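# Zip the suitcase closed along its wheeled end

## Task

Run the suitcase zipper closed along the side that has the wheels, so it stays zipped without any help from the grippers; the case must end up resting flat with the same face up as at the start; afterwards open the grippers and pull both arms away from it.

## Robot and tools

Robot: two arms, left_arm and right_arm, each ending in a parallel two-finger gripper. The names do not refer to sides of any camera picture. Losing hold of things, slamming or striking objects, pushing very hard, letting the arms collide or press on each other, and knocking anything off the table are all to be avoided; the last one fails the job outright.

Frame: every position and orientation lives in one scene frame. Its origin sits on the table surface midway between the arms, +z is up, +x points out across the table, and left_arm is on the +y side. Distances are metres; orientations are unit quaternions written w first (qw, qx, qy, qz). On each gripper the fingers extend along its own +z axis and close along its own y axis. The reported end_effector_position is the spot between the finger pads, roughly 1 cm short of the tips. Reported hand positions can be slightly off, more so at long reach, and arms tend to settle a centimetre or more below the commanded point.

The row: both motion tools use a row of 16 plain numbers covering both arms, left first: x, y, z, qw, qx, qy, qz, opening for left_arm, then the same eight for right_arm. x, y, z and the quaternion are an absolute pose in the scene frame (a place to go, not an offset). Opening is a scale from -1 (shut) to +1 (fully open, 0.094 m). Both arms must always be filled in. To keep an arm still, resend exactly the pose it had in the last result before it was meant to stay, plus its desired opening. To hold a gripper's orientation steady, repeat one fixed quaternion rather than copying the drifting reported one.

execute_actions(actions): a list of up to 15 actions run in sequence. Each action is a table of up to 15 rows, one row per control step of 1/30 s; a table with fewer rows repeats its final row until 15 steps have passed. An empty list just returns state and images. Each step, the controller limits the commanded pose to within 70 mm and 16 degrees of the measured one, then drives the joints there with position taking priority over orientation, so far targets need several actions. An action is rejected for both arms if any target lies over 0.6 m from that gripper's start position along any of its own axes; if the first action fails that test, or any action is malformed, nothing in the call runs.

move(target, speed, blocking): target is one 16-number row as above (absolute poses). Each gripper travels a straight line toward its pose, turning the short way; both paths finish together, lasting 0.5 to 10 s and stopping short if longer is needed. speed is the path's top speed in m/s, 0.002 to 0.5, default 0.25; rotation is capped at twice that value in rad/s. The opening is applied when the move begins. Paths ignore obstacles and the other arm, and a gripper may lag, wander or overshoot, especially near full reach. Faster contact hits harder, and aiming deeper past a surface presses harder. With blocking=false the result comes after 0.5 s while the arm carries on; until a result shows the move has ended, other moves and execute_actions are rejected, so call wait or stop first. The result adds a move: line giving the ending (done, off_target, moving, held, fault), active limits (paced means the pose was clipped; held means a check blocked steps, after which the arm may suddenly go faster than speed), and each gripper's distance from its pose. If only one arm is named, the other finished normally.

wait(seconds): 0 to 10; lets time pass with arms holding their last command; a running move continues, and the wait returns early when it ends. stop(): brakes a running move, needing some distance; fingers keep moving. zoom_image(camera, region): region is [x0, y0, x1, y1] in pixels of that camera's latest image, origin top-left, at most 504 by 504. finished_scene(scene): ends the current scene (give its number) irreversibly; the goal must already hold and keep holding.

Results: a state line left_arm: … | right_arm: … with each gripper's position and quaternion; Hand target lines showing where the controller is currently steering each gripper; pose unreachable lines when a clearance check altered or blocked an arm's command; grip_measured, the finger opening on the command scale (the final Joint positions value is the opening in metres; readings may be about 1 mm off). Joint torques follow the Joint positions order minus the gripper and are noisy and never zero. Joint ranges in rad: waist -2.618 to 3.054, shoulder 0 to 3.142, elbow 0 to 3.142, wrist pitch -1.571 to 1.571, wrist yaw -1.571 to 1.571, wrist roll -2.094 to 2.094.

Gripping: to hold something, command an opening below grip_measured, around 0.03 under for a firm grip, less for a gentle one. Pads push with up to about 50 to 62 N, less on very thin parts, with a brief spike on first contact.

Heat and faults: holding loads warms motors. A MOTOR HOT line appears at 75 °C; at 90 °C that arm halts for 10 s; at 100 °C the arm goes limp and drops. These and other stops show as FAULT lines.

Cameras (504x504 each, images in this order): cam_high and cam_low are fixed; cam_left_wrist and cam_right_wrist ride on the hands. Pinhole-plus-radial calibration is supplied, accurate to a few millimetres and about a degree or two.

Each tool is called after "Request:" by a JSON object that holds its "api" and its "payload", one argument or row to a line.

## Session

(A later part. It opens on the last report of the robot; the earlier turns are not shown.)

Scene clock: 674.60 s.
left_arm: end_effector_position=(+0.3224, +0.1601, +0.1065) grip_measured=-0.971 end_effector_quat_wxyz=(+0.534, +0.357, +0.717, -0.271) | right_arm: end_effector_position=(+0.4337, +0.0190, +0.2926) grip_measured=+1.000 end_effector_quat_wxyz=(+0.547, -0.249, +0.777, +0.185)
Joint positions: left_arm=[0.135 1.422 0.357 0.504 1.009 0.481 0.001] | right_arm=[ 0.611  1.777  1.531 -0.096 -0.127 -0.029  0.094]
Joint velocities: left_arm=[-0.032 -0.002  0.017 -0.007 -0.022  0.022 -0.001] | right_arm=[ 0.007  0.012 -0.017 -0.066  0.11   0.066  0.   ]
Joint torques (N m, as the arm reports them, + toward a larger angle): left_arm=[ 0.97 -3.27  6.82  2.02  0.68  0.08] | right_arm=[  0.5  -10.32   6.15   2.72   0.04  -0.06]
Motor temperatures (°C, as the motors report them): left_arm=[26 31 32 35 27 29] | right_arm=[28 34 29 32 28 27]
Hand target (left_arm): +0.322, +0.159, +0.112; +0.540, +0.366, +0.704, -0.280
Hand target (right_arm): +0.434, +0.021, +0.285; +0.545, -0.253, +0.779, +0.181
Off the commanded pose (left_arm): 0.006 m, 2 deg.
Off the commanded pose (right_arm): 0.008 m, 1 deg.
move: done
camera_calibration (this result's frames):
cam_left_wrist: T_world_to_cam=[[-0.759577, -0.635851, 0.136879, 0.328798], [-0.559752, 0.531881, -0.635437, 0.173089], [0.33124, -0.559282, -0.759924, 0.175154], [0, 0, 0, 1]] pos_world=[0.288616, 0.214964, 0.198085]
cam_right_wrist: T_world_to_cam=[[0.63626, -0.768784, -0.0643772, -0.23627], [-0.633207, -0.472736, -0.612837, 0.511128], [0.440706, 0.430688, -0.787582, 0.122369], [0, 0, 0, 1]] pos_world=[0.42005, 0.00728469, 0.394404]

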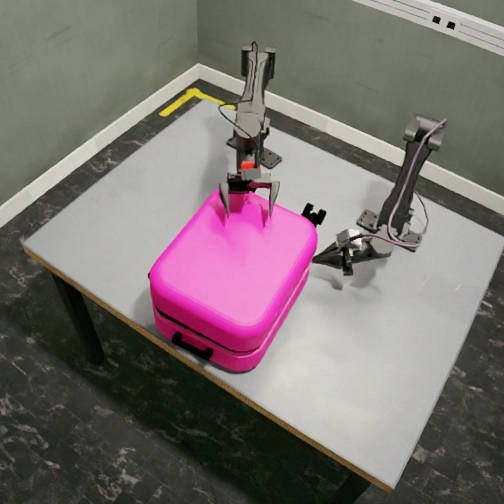

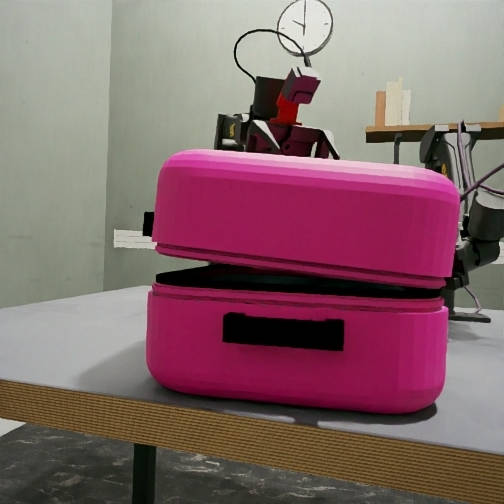

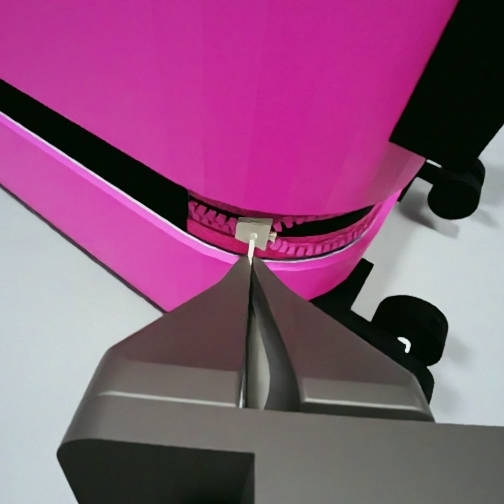

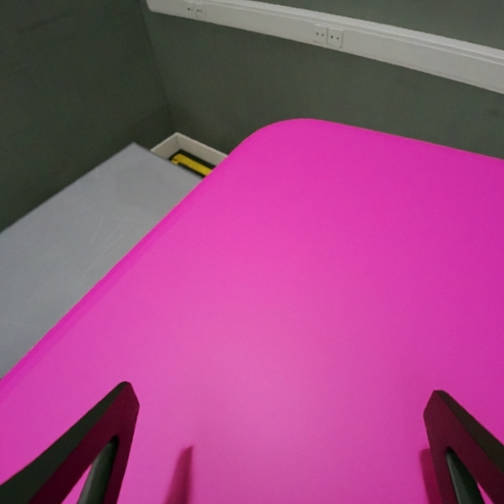

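Request:
{"api": "execute_actions", "payload": {
  "actions": []
}}

Scene clock: 688.17 s.
left_arm: end_effector_position=(+0.3224, +0.1601, +0.1065) grip_measured=-0.971 end_effector_quat_wxyz=(+0.534, +0.357, +0.717, -0.271) | right_arm: end_effector_position=(+0.4339, +0.0189, +0.2929) grip_measured=+1.000 end_effector_quat_wxyz=(+0.548, -0.249, +0.777, +0.184)
Joint positions: left_arm=[0.135 1.422 0.357 0.504 1.009 0.481 0.001] | right_arm=[ 0.611  1.777  1.531 -0.095 -0.126 -0.03   0.094]
Joint velocities: left_arm=[ 0.002 -0.017 -0.002  0.007  0.051 -0.066  0.001] | right_arm=[-0.012 -0.032 -0.007 -0.051 -0.037  0.022  0.   ]
Joint torques (N m, as the arm reports them, + toward a larger angle): left_arm=[ 0.89 -3.31  6.82  2.03  0.69  0.11] | right_arm=[  0.49 -10.3    6.17   2.73   0.03  -0.06]
Motor temperatures (°C, as the motors report them): left_arm=[26 31 32 35 27 29] | right_arm=[27 36 30 35 28 27]
Hand target (left_arm): +0.322, +0.159, +0.112; +0.540, +0.366, +0.704, -0.280
Hand target (right_arm): +0.434, +0.021, +0.285; +0.545, -0.253, +0.779, +0.180
Off the commanded pose (left_arm): 0.006 m, 2 deg.
Off the commanded pose (right_arm): 0.008 m, 1 deg.
camera_calibration (this result's frames):
cam_left_wrist: T_world_to_cam=[[-0.759577, -0.635851, 0.136879, 0.328798], [-0.559752, 0.531881, -0.635437, 0.173089], [0.33124, -0.559282, -0.759924, 0.175154], [0, 0, 0, 1]] pos_world=[0.288616, 0.214964, 0.198085]
cam_right_wrist: T_world_to_cam=[[0.636244, -0.768959, -0.0624057, -0.236974], [-0.631887, -0.473, -0.613995, 0.51121], [0.44262, 0.430084, -0.786839, 0.121546], [0, 0, 0, 1]] pos_world=[0.420002, 0.00730403, 0.394729]

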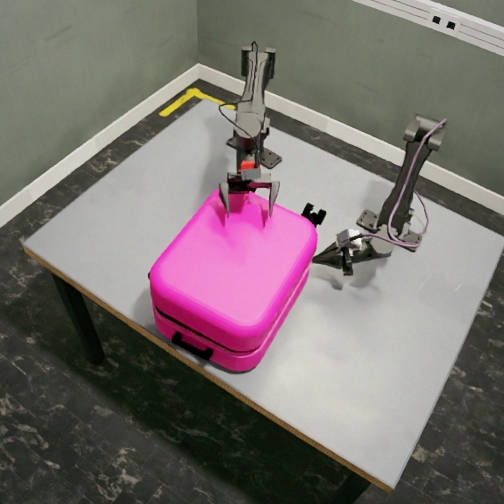

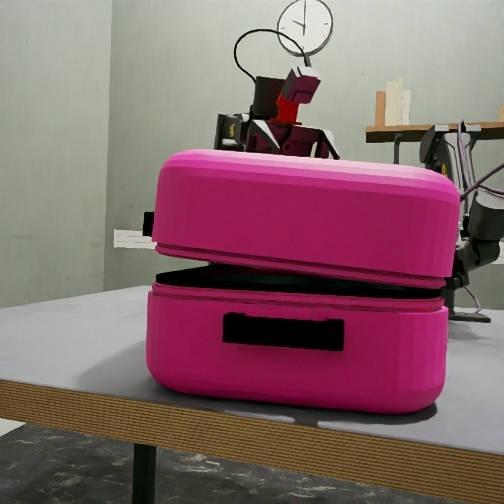

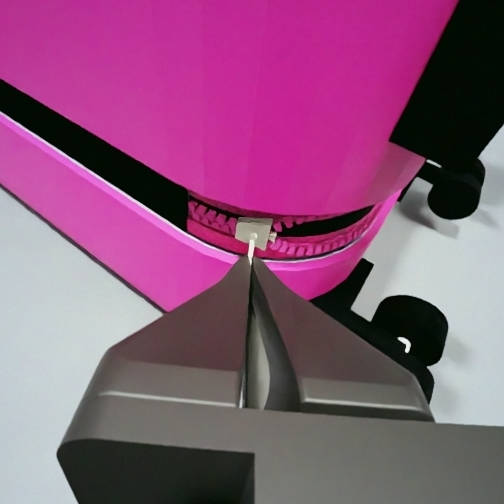

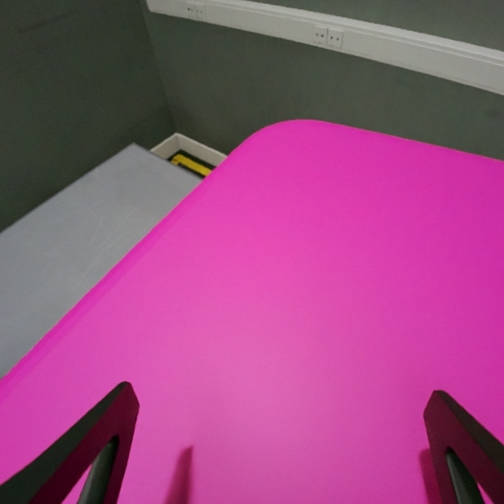

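Request:
{"api": "execute_actions", "payload": {
  "actions": [
    [[0.322,0.159,0.112,0.540,0.366,0.704,-0.281,-1,0.434,0.02,0.275,0.5456,-0.2531,0.7791,0.1772,1]],
    [[0.322,0.159,0.112,0.540,0.366,0.704,-0.281,-1,0.434,0.02,0.26,0.5456,-0.2531,0.7791,0.1772,1]],
    [[0.322,0.159,0.112,0.540,0.366,0.704,-0.281,-1,0.434,0.02,0.245,0.5456,-0.2531,0.7791,0.1772,1]],
    [[0.322,0.159,0.112,0.540,0.366,0.704,-0.281,-1,0.434,0.02,0.23,0.5456,-0.2531,0.7791,0.1772,1]],
    [[0.322,0.159,0.112,0.540,0.366,0.704,-0.281,-1,0.434,0.02,0.215,0.5456,-0.2531,0.7791,0.1772,1]],
    [[0.322,0.159,0.112,0.540,0.366,0.704,-0.281,-1,0.434,0.02,0.20,0.5456,-0.2531,0.7791,0.1772,1]]
  ]
}}

Scene clock: 697.17 s.
left_arm: end_effector_position=(+0.3224, +0.1601, +0.1065) grip_measured=-0.971 end_effector_quat_wxyz=(+0.534, +0.357, +0.717, -0.271) | right_arm: end_effector_position=(+0.4382, +0.0179, +0.2560) grip_measured=+1.000 end_effector_quat_wxyz=(+0.602, -0.240, +0.739, +0.186)
Joint positions: left_arm=[0.135 1.422 0.357 0.504 1.009 0.481 0.001] | right_arm=[ 0.611  1.791  1.274  0.307 -0.109 -0.038  0.094]
Joint velocities: left_arm=[-0.007 -0.012 -0.007  0.081  0.007 -0.022 -0.   ] | right_arm=[ 0.007 -0.027 -0.002  0.066 -0.081 -0.051  0.   ]
Joint torques (N m, as the arm reports them, + toward a larger angle): left_arm=[ 0.86 -3.34  6.82  2.03  0.71  0.08] | right_arm=[ 0.59 -7.03  4.38  1.98 -0.03 -0.01]
Motor temperatures (°C, as the motors report them): left_arm=[26 31 33 35 27 29] | right_arm=[27 36 30 35 28 27]
Hand target (left_arm): +0.322, +0.159, +0.112; +0.540, +0.366, +0.704, -0.280
Hand target (right_arm): +0.432, +0.019, +0.201; +0.546, -0.252, +0.779, +0.177
Off the commanded pose (left_arm): 0.006 m, 2 deg.
Off the commanded pose (right_arm): 0.056 m, 8 deg.
camera_calibration (this result's frames):
cam_left_wrist: T_world_to_cam=[[-0.759577, -0.635851, 0.136879, 0.328798], [-0.559752, 0.531881, -0.635437, 0.173089], [0.33124, -0.559282, -0.759924, 0.175154], [0, 0, 0, 1]] pos_world=[0.288616, 0.214964, 0.198085]
cam_right_wrist: T_world_to_cam=[[0.630816, -0.775499, -0.0259516, -0.249641], [-0.557232, -0.429489, -0.710656, 0.482022], [0.539967, 0.462754, -0.703061, 0.0263531], [0, 0, 0, 1]] pos_world=[0.411846, 0.0012322, 0.354601]

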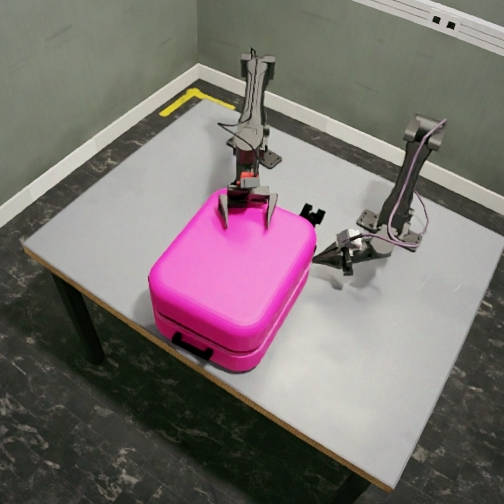

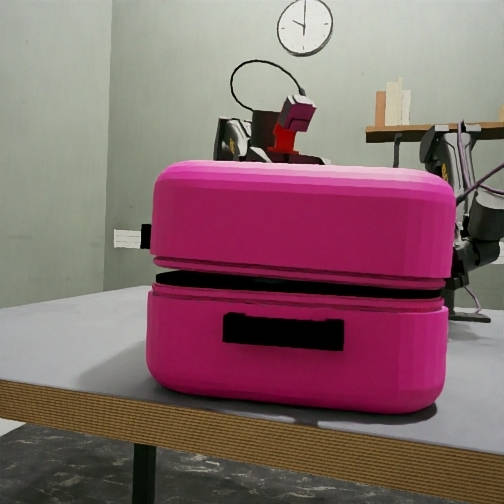

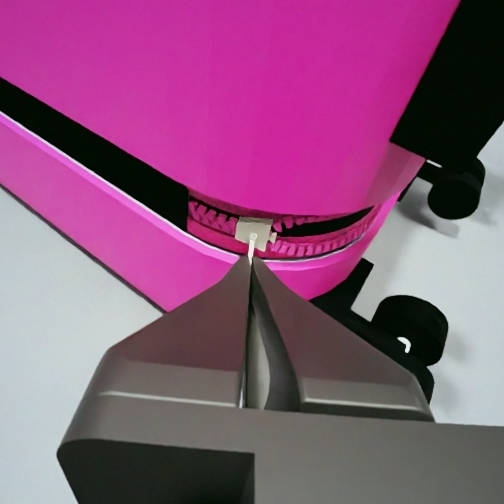

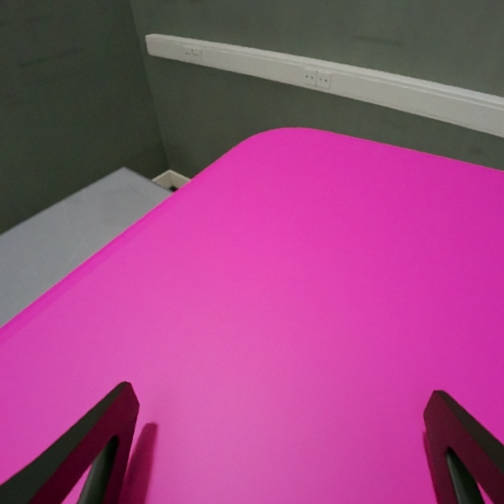

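Request:
{"api": "execute_actions", "payload": {
  "actions": [
    [[0.322,0.159,0.112,0.540,0.366,0.704,-0.281,-1,0.434,0.02,0.185,0.5456,-0.2531,0.7791,0.1772,1]],
    [[0.322,0.159,0.112,0.540,0.366,0.704,-0.281,-1,0.434,0.02,0.17,0.5456,-0.2531,0.7791,0.1772,1]],
    [[0.322,0.159,0.112,0.540,0.366,0.704,-0.281,-1,0.434,0.02,0.17,0.5456,-0.2531,0.7791,0.1772,1]]
  ]
}}

Scene clock: 706.17 s.
left_arm: end_effector_position=(+0.3224, +0.1601, +0.1065) grip_measured=-0.971 end_effector_quat_wxyz=(+0.534, +0.357, +0.717, -0.271) | right_arm: end_effector_position=(+0.4381, +0.0185, +0.2589) grip_measured=+1.000 end_effector_quat_wxyz=(+0.636, -0.228, +0.710, +0.200)
Joint positions: left_arm=[0.135 1.422 0.357 0.504 1.009 0.481 0.001] | right_arm=[ 0.611  1.803  1.203  0.487 -0.112 -0.018  0.094]
Joint velocities: left_arm=[-0.012  0.002 -0.007 -0.022 -0.095 -0.007  0.001] | right_arm=[ 0.012  0.002 -0.012  0.066  0.11  -0.037  0.   ]
Joint torques (N m, as the arm reports them, + toward a larger angle): left_arm=[ 0.84 -3.26  6.84  2.    0.65  0.11] | right_arm=[ 0.54 -5.4   3.19  1.33 -0.01 -0.22]
Motor temperatures (°C, as the motors report them): left_arm=[26 31 33 35 27 29] | right_arm=[27 35 30 35 28 27]
Hand target (left_arm): +0.322, +0.159, +0.112; +0.540, +0.366, +0.704, -0.280
Hand target (right_arm): +0.429, +0.017, +0.174; +0.548, -0.252, +0.778, +0.177
Off the commanded pose (left_arm): 0.006 m, 2 deg.
Off the commanded pose (right_arm): 0.089 m, 14 deg; position clipped at the last step of the last action.
camera_calibration (this result's frames):
cam_left_wrist: T_world_to_cam=[[-0.759577, -0.635851, 0.136879, 0.328798], [-0.559752, 0.531881, -0.635437, 0.173089], [0.33124, -0.559282, -0.759924, 0.175154], [0, 0, 0, 1]] pos_world=[0.288616, 0.214964, 0.198085]
cam_right_wrist: T_world_to_cam=[[0.632936, -0.773662, -0.0289579, -0.249199], [-0.503266, -0.382725, -0.774755, 0.476383], [0.588316, 0.504944, -0.631598, -0.0123622], [0, 0, 0, 1]] pos_world=[0.404747, -0.00423009, 0.354056]

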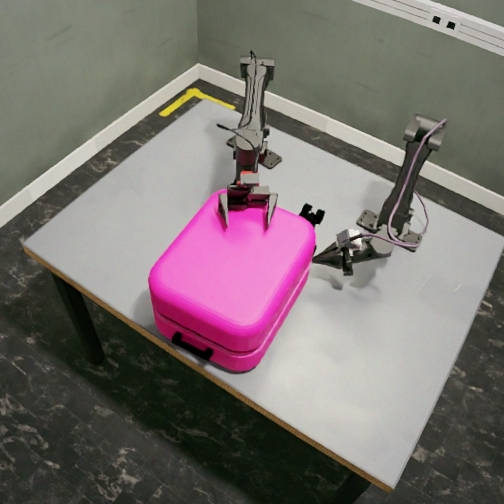

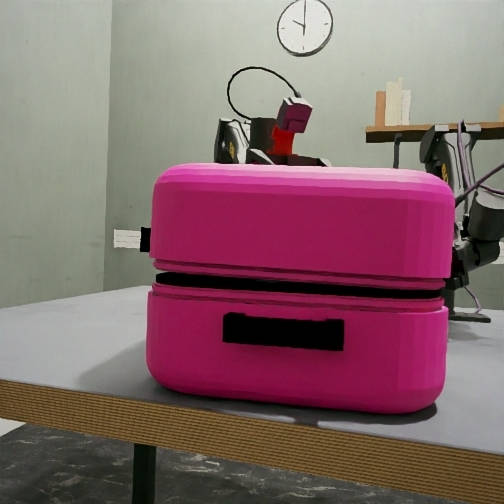

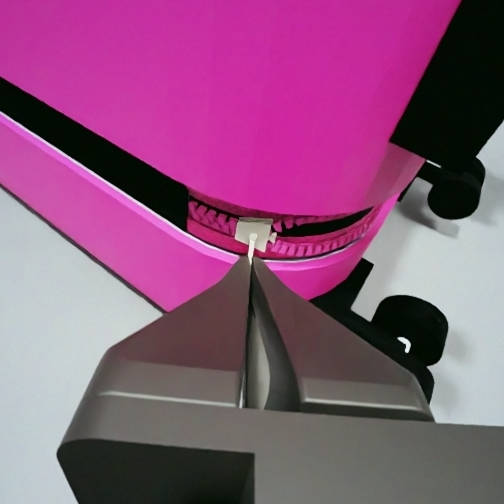

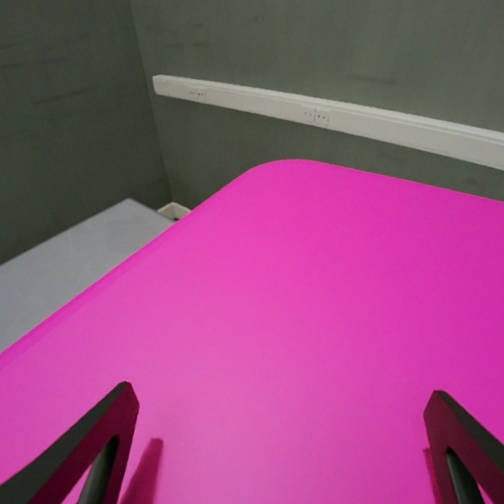

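Request:
{"api": "zoom_image", "payload": {
  "camera": "cam_left_wrist",
  "region": [170, 150, 430, 310]
}}

Region (170, 150, 430, 310) of cam_left_wrist's 504x504 image, scaled by 1.938, with more detail than that image has; it fills the top 310 rows of this view, and the rest is white.

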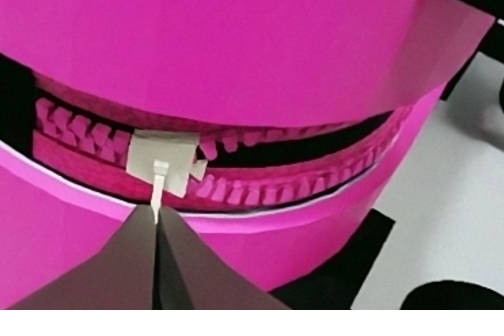

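Request:
{"api": "execute_actions", "payload": {
  "actions": [
    [[0.316,0.156,0.112,0.546,0.351,0.712,-0.269,-1,0.434,0.02,0.17,0.5456,-0.2531,0.7791,0.1772,1]],
    [[0.3107,0.1526,0.112,0.5518,0.3353,0.7191,-0.2573,-1,0.434,0.02,0.17,0.5456,-0.2531,0.7791,0.1772,1]],
    [[0.3107,0.1526,0.112,0.5518,0.3353,0.7191,-0.2573,-1,0.434,0.02,0.17,0.5456,-0.2531,0.7791,0.1772,1]]
  ]
}}

Scene clock: 752.07 s.
left_arm: end_effector_position=(+0.3199, +0.1601, +0.1063) grip_measured=-0.971 end_effector_quat_wxyz=(+0.547, +0.324, +0.732, -0.244) | right_arm: end_effector_position=(+0.4381, +0.0186, +0.2589) grip_measured=+1.000 end_effector_quat_wxyz=(+0.636, -0.228, +0.710, +0.200)
Joint positions: left_arm=[0.094 1.36  0.276 0.617 0.892 0.372 0.001] | right_arm=[ 0.611  1.803  1.203  0.487 -0.113 -0.018  0.094]
Joint velocities: left_arm=[-0.012  0.007 -0.012  0.007 -0.066 -0.051  0.   ] | right_arm=[-0.007 -0.012 -0.007  0.007  0.037 -0.007  0.   ]
Joint torques (N m, as the arm reports them, + toward a larger angle): left_arm=[-0.75 -5.19  4.21  2.21  0.53 -0.06] | right_arm=[ 0.53 -5.39  3.24  1.33  0.   -0.23]
Motor temperatures (°C, as the motors report them): left_arm=[26 30 33 36 27 29] | right_arm=[27 34 29 32 28 27]
Hand target (left_arm): +0.311, +0.153, +0.111; +0.551, +0.335, +0.719, -0.257
Hand target (right_arm): +0.429, +0.017, +0.174; +0.548, -0.252, +0.778, +0.177
Off the commanded pose (left_arm): 0.013 m, 3 deg.
Off the commanded pose (right_arm): 0.089 m, 14 deg; position clipped at the last step of the last action.
camera_calibration (this result's frames):
cam_left_wrist: T_world_to_cam=[[-0.697709, -0.704124, 0.131956, 0.31854], [-0.604129, 0.47932, -0.636617, 0.194332], [0.385008, -0.523891, -0.759807, 0.152976], [0, 0, 0, 1]] pos_world=[0.280753, 0.211287, 0.197914]
cam_right_wrist: T_world_to_cam=[[0.633238, -0.773416, -0.0289303, -0.249275], [-0.502877, -0.382744, -0.774998, 0.476358], [0.588323, 0.505307, -0.631302, -0.012402], [0, 0, 0, 1]] pos_world=[0.404696, -0.00420306, 0.354135]

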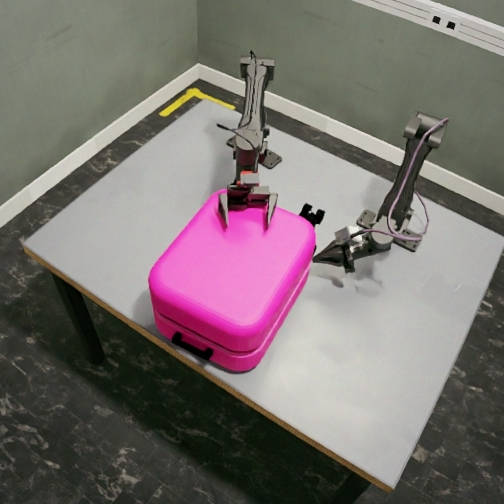

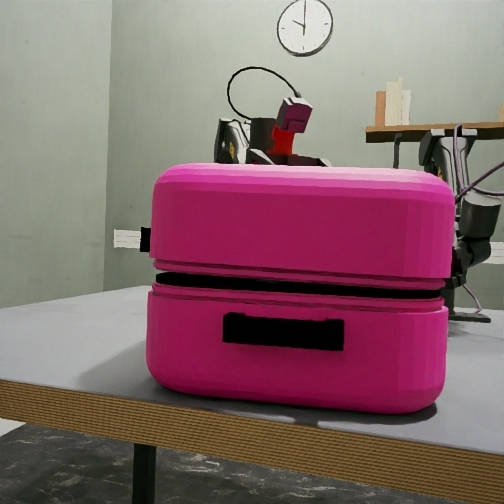

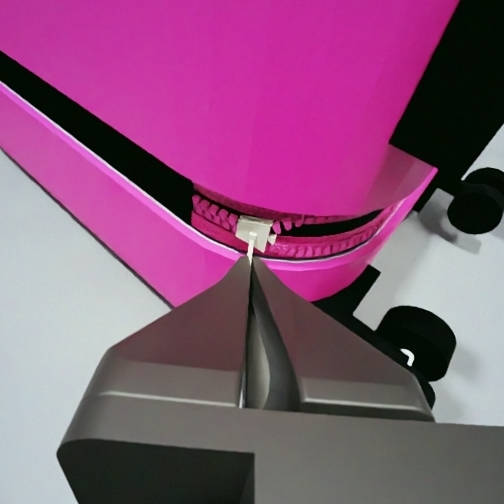

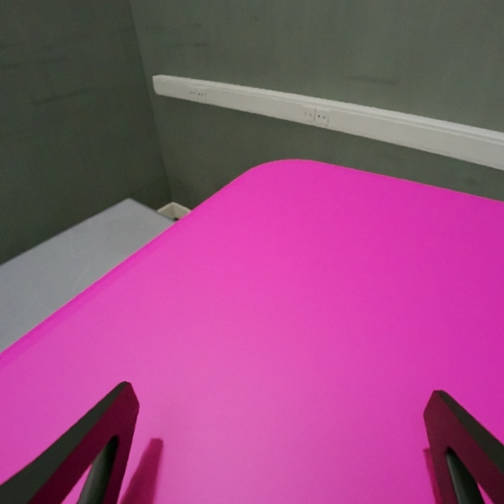

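Request:
{"api": "execute_actions", "payload": {
  "actions": [
    [[0.305,0.149,0.112,0.5518,0.3353,0.7191,-0.2573,-1,0.434,0.02,0.17,0.5456,-0.2531,0.7791,0.1772,1]],
    [[0.300,0.146,0.112,0.5518,0.3353,0.7191,-0.2573,-1,0.434,0.02,0.17,0.5456,-0.2531,0.7791,0.1772,1]],
    [[0.300,0.146,0.112,0.5518,0.3353,0.7191,-0.2573,-1,0.434,0.02,0.17,0.5456,-0.2531,0.7791,0.1772,1]]
  ]
}}

Scene clock: 756.80 s.
left_arm: end_effector_position=(+0.3161, +0.1598, +0.1073) grip_measured=-0.971 end_effector_quat_wxyz=(+0.553, +0.316, +0.736, -0.227) | right_arm: end_effector_position=(+0.4376, +0.0193, +0.2590) grip_measured=+1.000 end_effector_quat_wxyz=(+0.635, -0.229, +0.709, +0.202)
Joint positions: left_arm=[0.072 1.309 0.24  0.632 0.834 0.348 0.001] | right_arm=[ 0.611  1.803  1.203  0.487 -0.118 -0.018  0.094]
Joint velocities: left_arm=[-0.002  0.012 -0.007 -0.022 -0.007  0.007  0.   ] | right_arm=[-0.017 -0.002 -0.007 -0.051  0.022 -0.007  0.   ]
Joint torques (N m, as the arm reports them, + toward a larger angle): left_arm=[-1.32 -5.11  3.88  2.12  0.8  -0.04] | right_arm=[ 0.56 -5.4   3.2   1.33  0.05 -0.23]
Motor temperatures (°C, as the motors report them): left_arm=[26 31 33 36 27 29] | right_arm=[27 34 29 32 28 27]
Hand target (left_arm): +0.301, +0.146, +0.111; +0.552, +0.335, +0.719, -0.257
Hand target (right_arm): +0.429, +0.017, +0.174; +0.548, -0.252, +0.778, +0.177
Off the commanded pose (left_arm): 0.022 m, 5 deg.
Off the commanded pose (right_arm): 0.089 m, 14 deg; position clipped at the last step of the last action.
camera_calibration (this result's frames):
cam_left_wrist: T_world_to_cam=[[-0.673077, -0.730573, 0.115029, 0.313787], [-0.61411, 0.465425, -0.637376, 0.198238], [0.412112, -0.499643, -0.761919, 0.142823], [0, 0, 0, 1]] pos_world=[0.274084, 0.20834, 0.199077]
cam_right_wrist: T_world_to_cam=[[0.637034, -0.770272, -0.0294781, -0.249973], [-0.501194, -0.384839, -0.775051, 0.475704], [0.585656, 0.508508, -0.631211, -0.0113768], [0, 0, 0, 1]] pos_world=[0.404324, -0.00369266, 0.354145]

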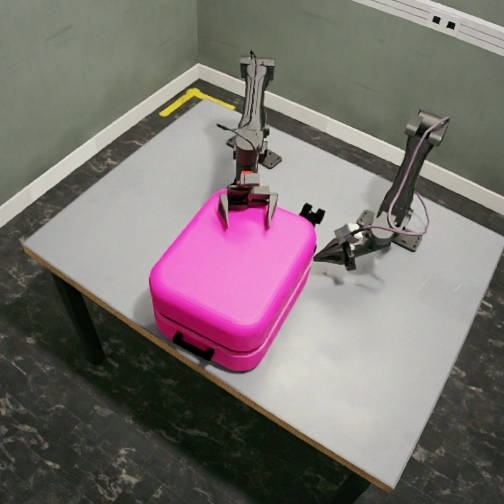

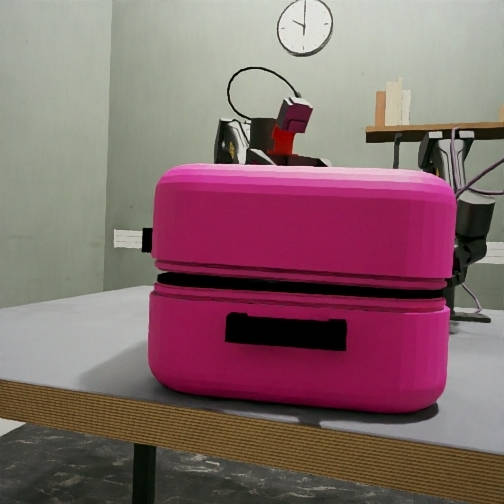

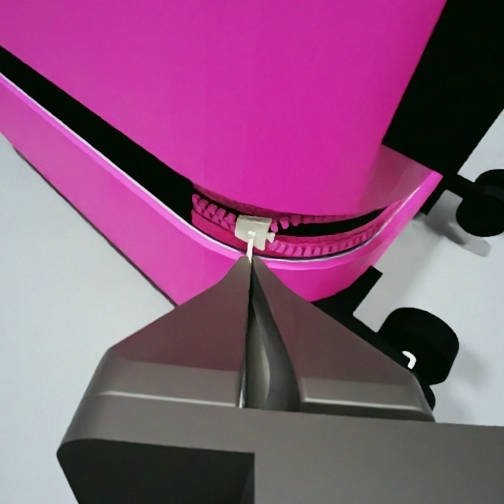

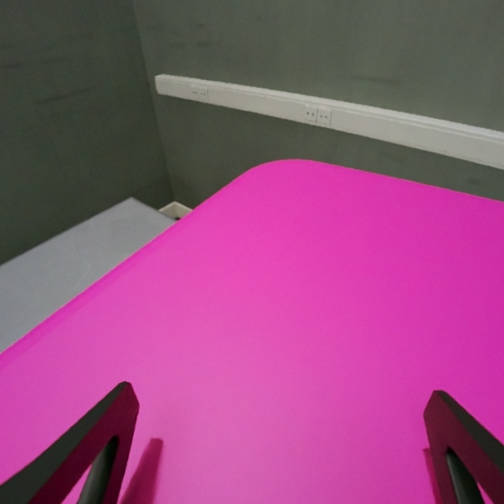

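Request:
{"api": "zoom_image", "payload": {
  "camera": "cam_left_wrist",
  "region": [180, 170, 340, 290]
}}

Region (180, 170, 340, 290) of cam_left_wrist's 504x504 image, scaled by 3.150, with more detail than that image has; it fills the top 378 rows of this view, and the rest is white.

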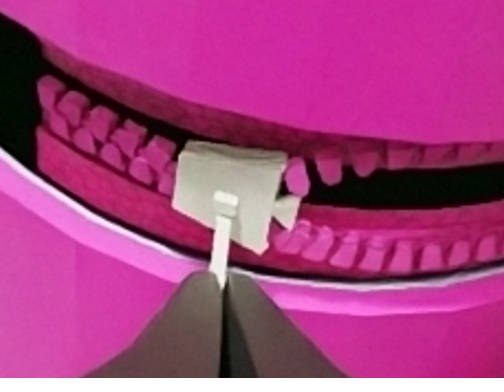

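Request:
{"api": "execute_actions", "payload": {
  "actions": [
    [[0.314,0.157,0.113,0.5625,0.3036,0.7330,-0.2330,-1,0.434,0.02,0.17,0.5456,-0.2531,0.7791,0.1772,1]],
    [[0.3135,0.156,0.114,0.5721,0.2714,0.7456,-0.2082,-1,0.434,0.02,0.17,0.5456,-0.2531,0.7791,0.1772,1]],
    [[0.313,0.155,0.114,0.5806,0.2386,0.7567,-0.1831,-1,0.434,0.02,0.17,0.5456,-0.2531,0.7791,0.1772,1]],
    [[0.3127,0.154,0.114,0.5881,0.2053,0.7664,-0.1576,-1,0.434,0.02,0.17,0.5456,-0.2531,0.7791,0.1772,1]]
  ]
}}

Scene clock: 802.93 s.
left_arm: end_effector_position=(+0.3147, +0.1547, +0.1076) grip_measured=-0.971 end_effector_quat_wxyz=(+0.576, +0.208, +0.774, -0.158) | right_arm: end_effector_position=(+0.4376, +0.0193, +0.2590) grip_measured=+1.000 end_effector_quat_wxyz=(+0.635, -0.229, +0.709, +0.202)
Joint positions: left_arm=[-0.171  1.161  0.123  0.727  0.359  0.107  0.001] | right_arm=[ 0.611  1.803  1.203  0.487 -0.118 -0.018  0.094]
Joint velocities: left_arm=[ 0.002 -0.007 -0.007  0.037 -0.066  0.007  0.001] | right_arm=[-0.002 -0.017  0.012 -0.051 -0.037 -0.022  0.   ]
Joint torques (N m, as the arm reports them, + toward a larger angle): left_arm=[-0.85 -3.64  5.14  2.56  0.   -0.1 ] | right_arm=[ 0.54 -5.42  3.22  1.33  0.04 -0.23]
Motor temperatures (°C, as the motors report them): left_arm=[26 31 32 37 27 29] | right_arm=[27 34 29 32 28 27]
Hand target (left_arm): +0.313, +0.154, +0.114; +0.588, +0.205, +0.766, -0.158
Hand target (right_arm): +0.429, +0.017, +0.174; +0.548, -0.252, +0.778, +0.177
Off the commanded pose (left_arm): 0.007 m, 2 deg.
Off the commanded pose (right_arm): 0.089 m, 14 deg; position clipped at the last step of the last action.
camera_calibration (this result's frames):
cam_left_wrist: T_world_to_cam=[[-0.452223, -0.88168, 0.134665, 0.260885], [-0.72359, 0.274402, -0.633342, 0.263539], [0.521452, -0.383854, -0.762065, 0.088741], [0, 0, 0, 1]] pos_world=[0.262398, 0.191765, 0.199404]
cam_right_wrist: T_world_to_cam=[[0.637034, -0.770272, -0.0294781, -0.249973], [-0.501194, -0.384839, -0.775051, 0.475704], [0.585656, 0.508508, -0.631211, -0.0113768], [0, 0, 0, 1]] pos_world=[0.404324, -0.00369266, 0.354145]

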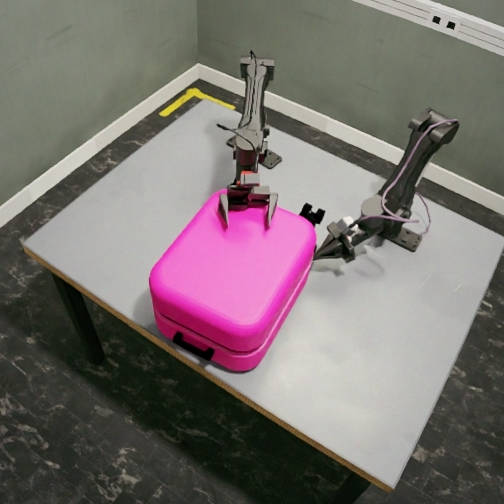

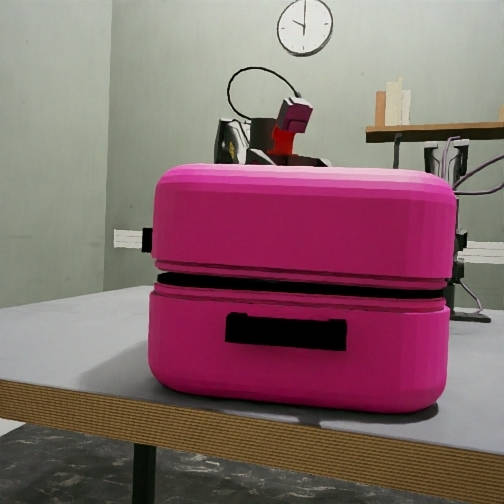

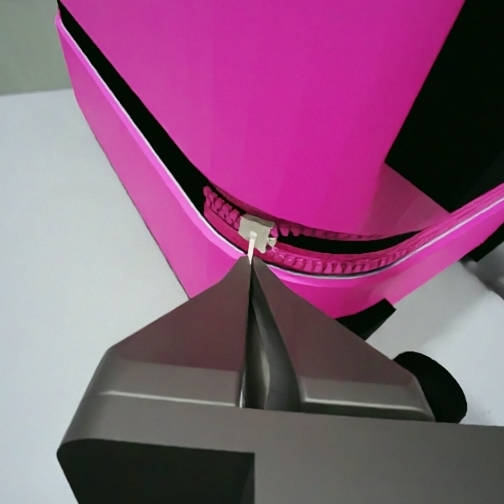

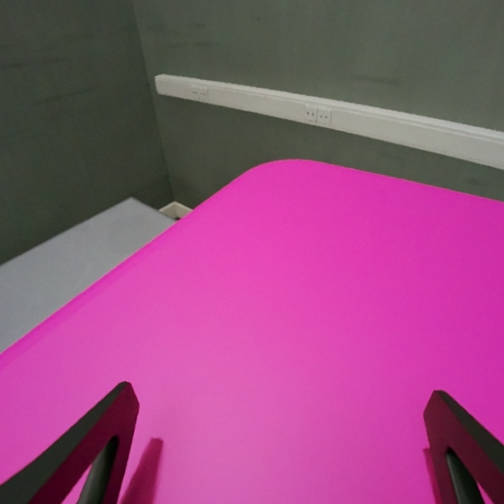

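Request:
{"api": "execute_actions", "payload": {
  "actions": [
    [[0.308,0.151,0.114,0.5881,0.2053,0.7664,-0.1576,-1,0.434,0.02,0.17,0.5456,-0.2531,0.7791,0.1772,1]],
    [[0.303,0.148,0.114,0.5881,0.2053,0.7664,-0.1576,-1,0.434,0.02,0.17,0.5456,-0.2531,0.7791,0.1772,1]],
    [[0.303,0.148,0.114,0.5881,0.2053,0.7664,-0.1576,-1,0.434,0.02,0.17,0.5456,-0.2531,0.7791,0.1772,1]]
  ]
}}

Request:
{"api": "zoom_image", "payload": {
  "camera": "cam_left_wrist",
  "region": [180, 170, 340, 290]
}}

Scene clock: 823.47 s.
left_arm: end_effector_position=(+0.3107, +0.1556, +0.1107) grip_measured=-0.972 end_effector_quat_wxyz=(+0.585, +0.195, +0.774, -0.142) | right_arm: end_effector_position=(+0.4376, +0.0193, +0.2590) grip_measured=+1.000 end_effector_quat_wxyz=(+0.635, -0.229, +0.709, +0.202)
Joint positions: left_arm=[-0.216  1.104  0.099  0.715  0.273  0.09   0.001] | right_arm=[ 0.611  1.803  1.203  0.487 -0.118 -0.018  0.094]
Joint velocities: left_arm=[-0.017 -0.022 -0.012 -0.037  0.022  0.051 -0.   ] | right_arm=[-0.012 -0.007 -0.007 -0.022  0.022 -0.022  0.   ]
Joint torques (N m, as the arm reports them, + toward a larger angle): left_arm=[-1.27 -3.89  5.17  2.4   0.26 -0.04] | right_arm=[ 0.53 -5.4   3.21  1.33  0.04 -0.24]
Motor temperatures (°C, as the motors report them): left_arm=[26 30 32 39 27 29] | right_arm=[27 34 29 32 28 27]
Hand target (left_arm): +0.303, +0.148, +0.114; +0.588, +0.205, +0.766, -0.158
Hand target (right_arm): +0.429, +0.017, +0.174; +0.548, -0.252, +0.778, +0.177
Off the commanded pose (left_arm): 0.011 m, 2 deg.
Off the commanded pose (right_arm): 0.089 m, 14 deg; position clipped at the last step of the last action.
camera_calibration (this result's frames):
cam_left_wrist: T_world_to_cam=[[-0.417421, -0.900572, 0.121364, 0.253059], [-0.723398, 0.248491, -0.644164, 0.267498], [0.549958, -0.356682, -0.755198, 0.079692], [0, 0, 0, 1]] pos_world=[0.255313, 0.189851, 0.201784]
cam_right_wrist: T_world_to_cam=[[0.637034, -0.770272, -0.0294781, -0.249973], [-0.501194, -0.384839, -0.775051, 0.475704], [0.585656, 0.508508, -0.631211, -0.0113768], [0, 0, 0, 1]] pos_world=[0.404324, -0.00369266, 0.354145]

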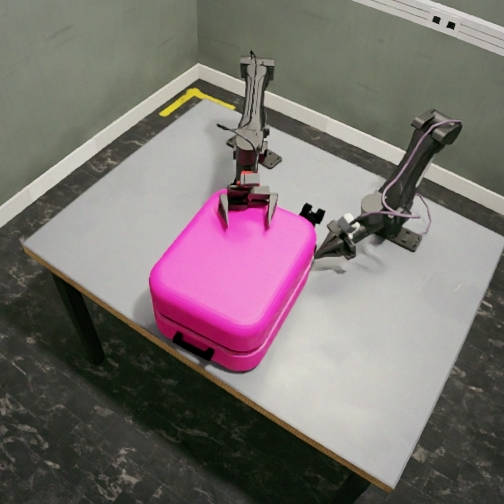

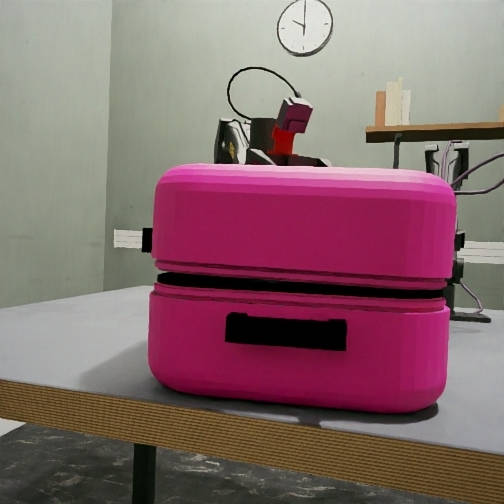

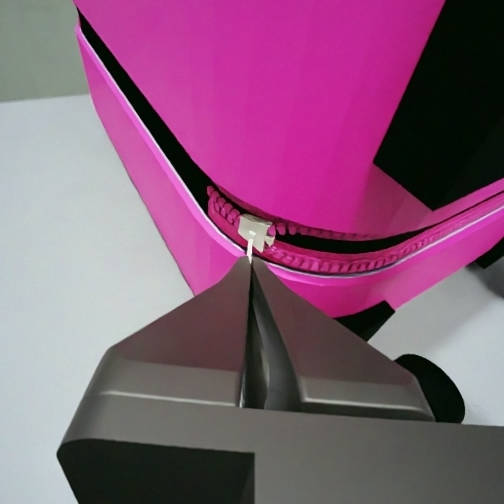

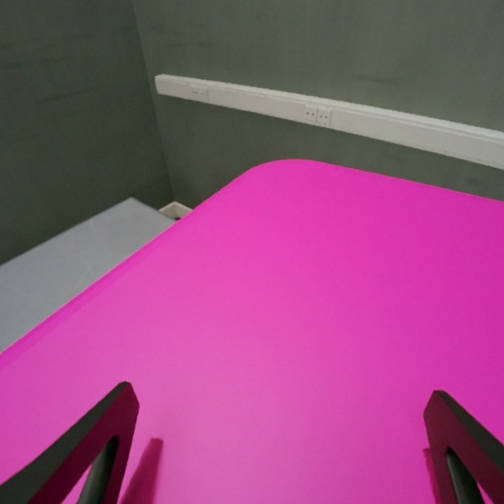

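Region (180, 170, 340, 290) of cam_left_wrist's 504x504 image, scaled by 3.150, with more detail than that image has; it fills the top 378 rows of this view, and the rest is white.

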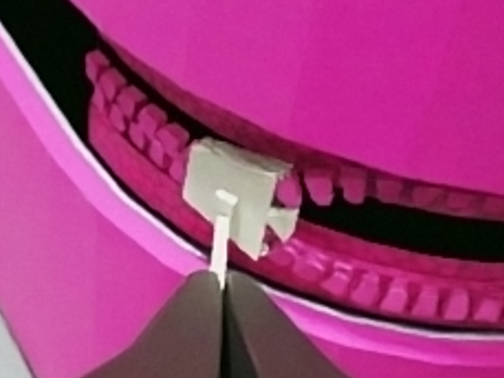

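Request:
{"api": "execute_actions", "payload": {
  "actions": [
    [[0.303,0.143,0.113,0.5881,0.2053,0.7664,-0.1576,-1,0.434,0.02,0.17,0.5456,-0.2531,0.7791,0.1772,1]],
    [[0.302,0.137,0.113,0.5881,0.2053,0.7664,-0.1576,-1,0.434,0.02,0.17,0.5456,-0.2531,0.7791,0.1772,1]],
    [[0.302,0.137,0.113,0.5881,0.2053,0.7664,-0.1576,-1,0.434,0.02,0.17,0.5456,-0.2531,0.7791,0.1772,1]]
  ]
}}

Request:
{"api": "zoom_image", "payload": {
  "camera": "cam_left_wrist",
  "region": [180, 170, 340, 290]
}}

Scene clock: 831.03 s.
left_arm: end_effector_position=(+0.3110, +0.1516, +0.1100) grip_measured=-0.972 end_effector_quat_wxyz=(+0.586, +0.184, +0.778, -0.129) | right_arm: end_effector_position=(+0.4376, +0.0193, +0.2590) grip_measured=+1.000 end_effector_quat_wxyz=(+0.635, -0.229, +0.709, +0.202)
Joint positions: left_arm=[-0.28   1.104  0.099  0.717  0.178  0.068  0.001] | right_arm=[ 0.611  1.803  1.203  0.487 -0.118 -0.018  0.094]
Joint velocities: left_arm=[ 0.002  0.007  0.002 -0.007  0.022 -0.022 -0.001] | right_arm=[ 0.007 -0.017  0.002 -0.007  0.037  0.007  0.   ]
Joint torques (N m, as the arm reports them, + toward a larger angle): left_arm=[-2.02 -2.64  5.26  2.63  0.5  -0.03] | right_arm=[ 0.56 -5.41  3.21  1.32  0.04 -0.23]
Motor temperatures (°C, as the motors report them): left_arm=[26 30 32 39 27 29] | right_arm=[27 34 29 32 28 27]
Hand target (left_arm): +0.302, +0.137, +0.113; +0.588, +0.205, +0.767, -0.157
Hand target (right_arm): +0.429, +0.017, +0.174; +0.548, -0.252, +0.778, +0.177
Off the commanded pose (left_arm): 0.017 m, 4 deg.
Off the commanded pose (right_arm): 0.089 m, 14 deg; position clipped at the last step of the last action.
camera_calibration (this result's frames):
cam_left_wrist: T_world_to_cam=[[-0.387262, -0.914716, 0.115426, 0.243095], [-0.732383, 0.22916, -0.641172, 0.273667], [0.560039, -0.332838, -0.758667, 0.0711649], [0, 0, 0, 1]] pos_world=[0.254715, 0.183336, 0.201398]
cam_right_wrist: T_world_to_cam=[[0.637034, -0.770272, -0.0294781, -0.249973], [-0.501194, -0.384839, -0.775051, 0.475704], [0.585656, 0.508508, -0.631211, -0.0113768], [0, 0, 0, 1]] pos_world=[0.404324, -0.00369266, 0.354145]

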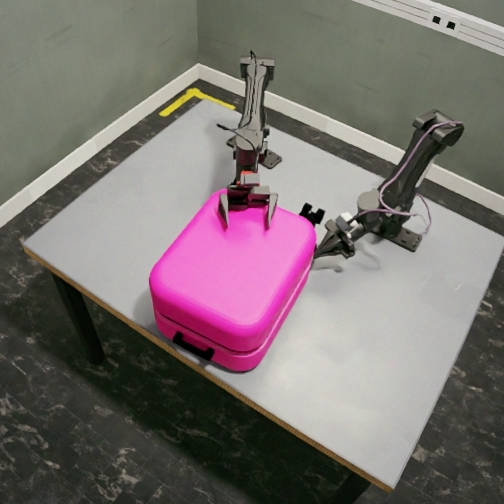

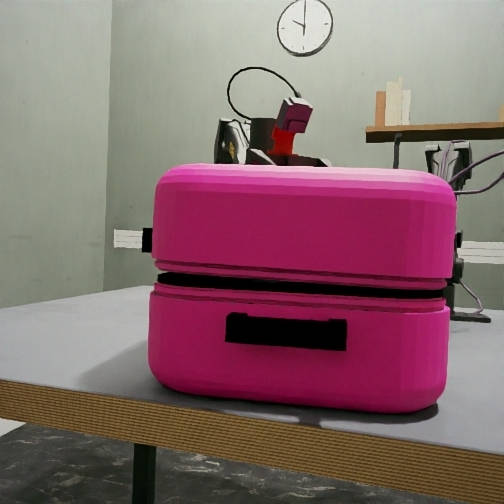

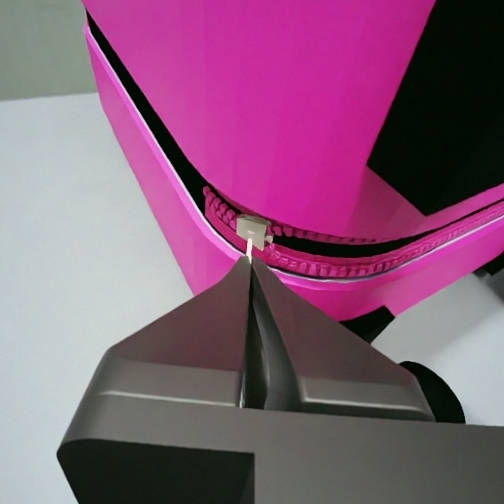

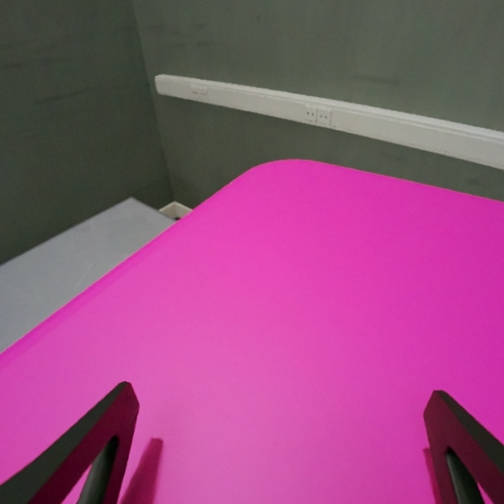

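Region (180, 170, 340, 290) of cam_left_wrist's 504x504 image, scaled by 3.150, with more detail than that image has; it fills the top 378 rows of this view, and the rest is white.

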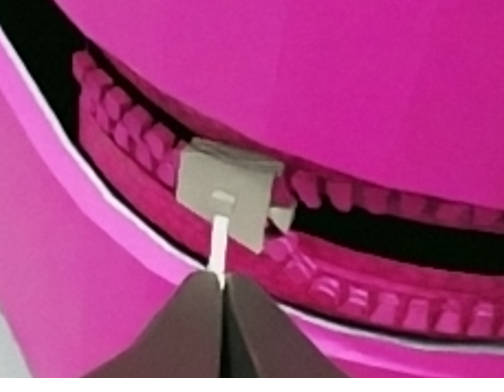

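Request:
{"api": "execute_actions", "payload": {
  "actions": [
    [[0.298,0.137,0.112,0.5881,0.2053,0.7664,-0.1576,-1,0.434,0.02,0.17,0.5456,-0.2531,0.7791,0.1772,1]],
    [[0.294,0.136,0.112,0.5881,0.2053,0.7664,-0.1576,-1,0.434,0.02,0.17,0.5456,-0.2531,0.7791,0.1772,1]],
    [[0.294,0.136,0.112,0.5881,0.2053,0.7664,-0.1576,-1,0.434,0.02,0.17,0.5456,-0.2531,0.7791,0.1772,1]]
  ]
}}

Request:
{"api": "zoom_image", "payload": {
  "camera": "cam_left_wrist",
  "region": [180, 170, 340, 290]
}}

Scene clock: 839.43 s.
left_arm: end_effector_position=(+0.3059, +0.1505, +0.1112) grip_measured=-0.972 end_effector_quat_wxyz=(+0.592, +0.183, +0.775, -0.128) | right_arm: end_effector_position=(+0.4376, +0.0193, +0.2590) grip_measured=+1.000 end_effector_quat_wxyz=(+0.635, -0.229, +0.709, +0.202)
Joint positions: left_arm=[-0.303  1.071  0.077  0.721  0.151  0.061  0.001] | right_arm=[ 0.611  1.803  1.203  0.487 -0.118 -0.018  0.094]
Joint velocities: left_arm=[ 0.017 -0.007 -0.007 -0.022 -0.037  0.007 -0.001] | right_arm=[-0.012  0.007 -0.017 -0.066 -0.037 -0.037  0.   ]
Joint torques (N m, as the arm reports them, + toward a larger angle): left_arm=[-1.89 -3.48  5.11  2.36  0.51 -0.03] | right_arm=[ 0.57 -5.4   3.22  1.33  0.04 -0.23]
Motor temperatures (°C, as the motors report them): left_arm=[27 30 32 39 27 29] | right_arm=[27 34 29 31 28 27]
Hand target (left_arm): +0.295, +0.136, +0.112; +0.588, +0.205, +0.766, -0.157
Hand target (right_arm): +0.429, +0.017, +0.174; +0.548, -0.252, +0.778, +0.177
Off the commanded pose (left_arm): 0.019 m, 4 deg.
Off the commanded pose (right_arm): 0.089 m, 14 deg; position clipped at the last step of the last action.
camera_calibration (this result's frames):
cam_left_wrist: T_world_to_cam=[[-0.384323, -0.91633, 0.112408, 0.239601], [-0.724666, 0.223994, -0.651679, 0.2705], [0.571974, -0.331914, -0.750119, 0.0698846], [0, 0, 0, 1]] pos_world=[0.248134, 0.182158, 0.201768]
cam_right_wrist: T_world_to_cam=[[0.637034, -0.770272, -0.0294781, -0.249973], [-0.501194, -0.384839, -0.775051, 0.475704], [0.585656, 0.508508, -0.631211, -0.0113768], [0, 0, 0, 1]] pos_world=[0.404324, -0.00369266, 0.354145]

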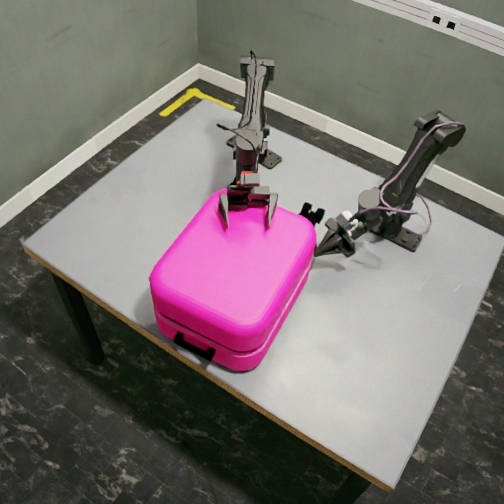

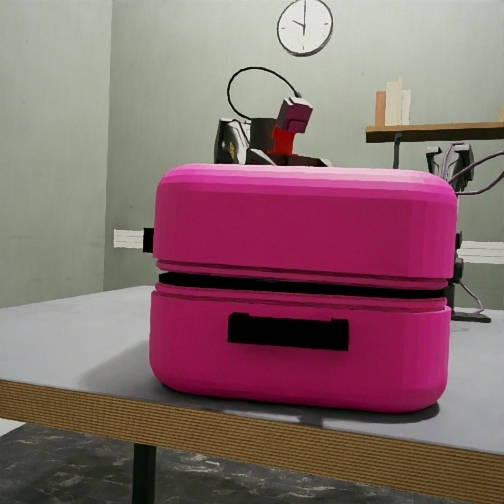

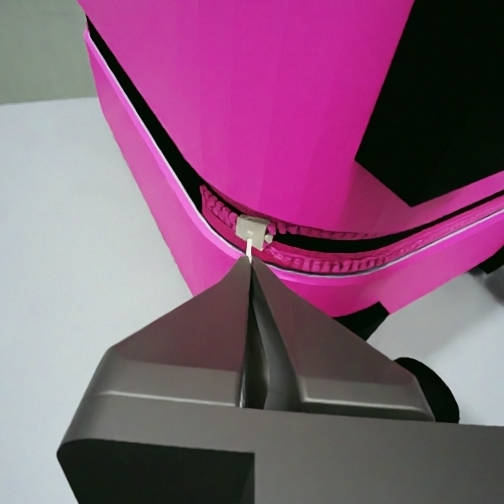

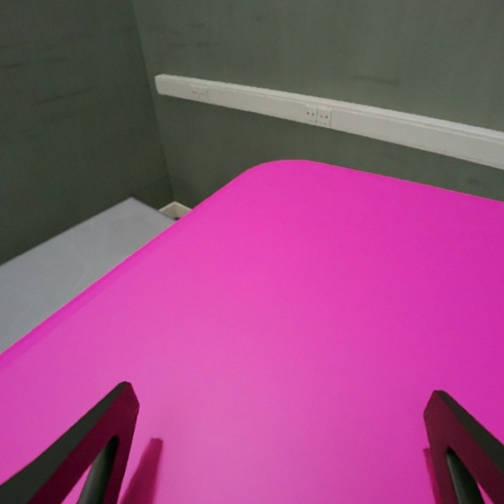

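Region (180, 170, 340, 290) of cam_left_wrist's 504x504 image, scaled by 3.150, with more detail than that image has; it fills the top 378 rows of this view, and the rest is white.

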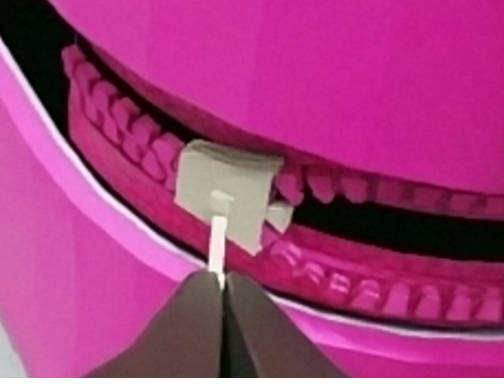

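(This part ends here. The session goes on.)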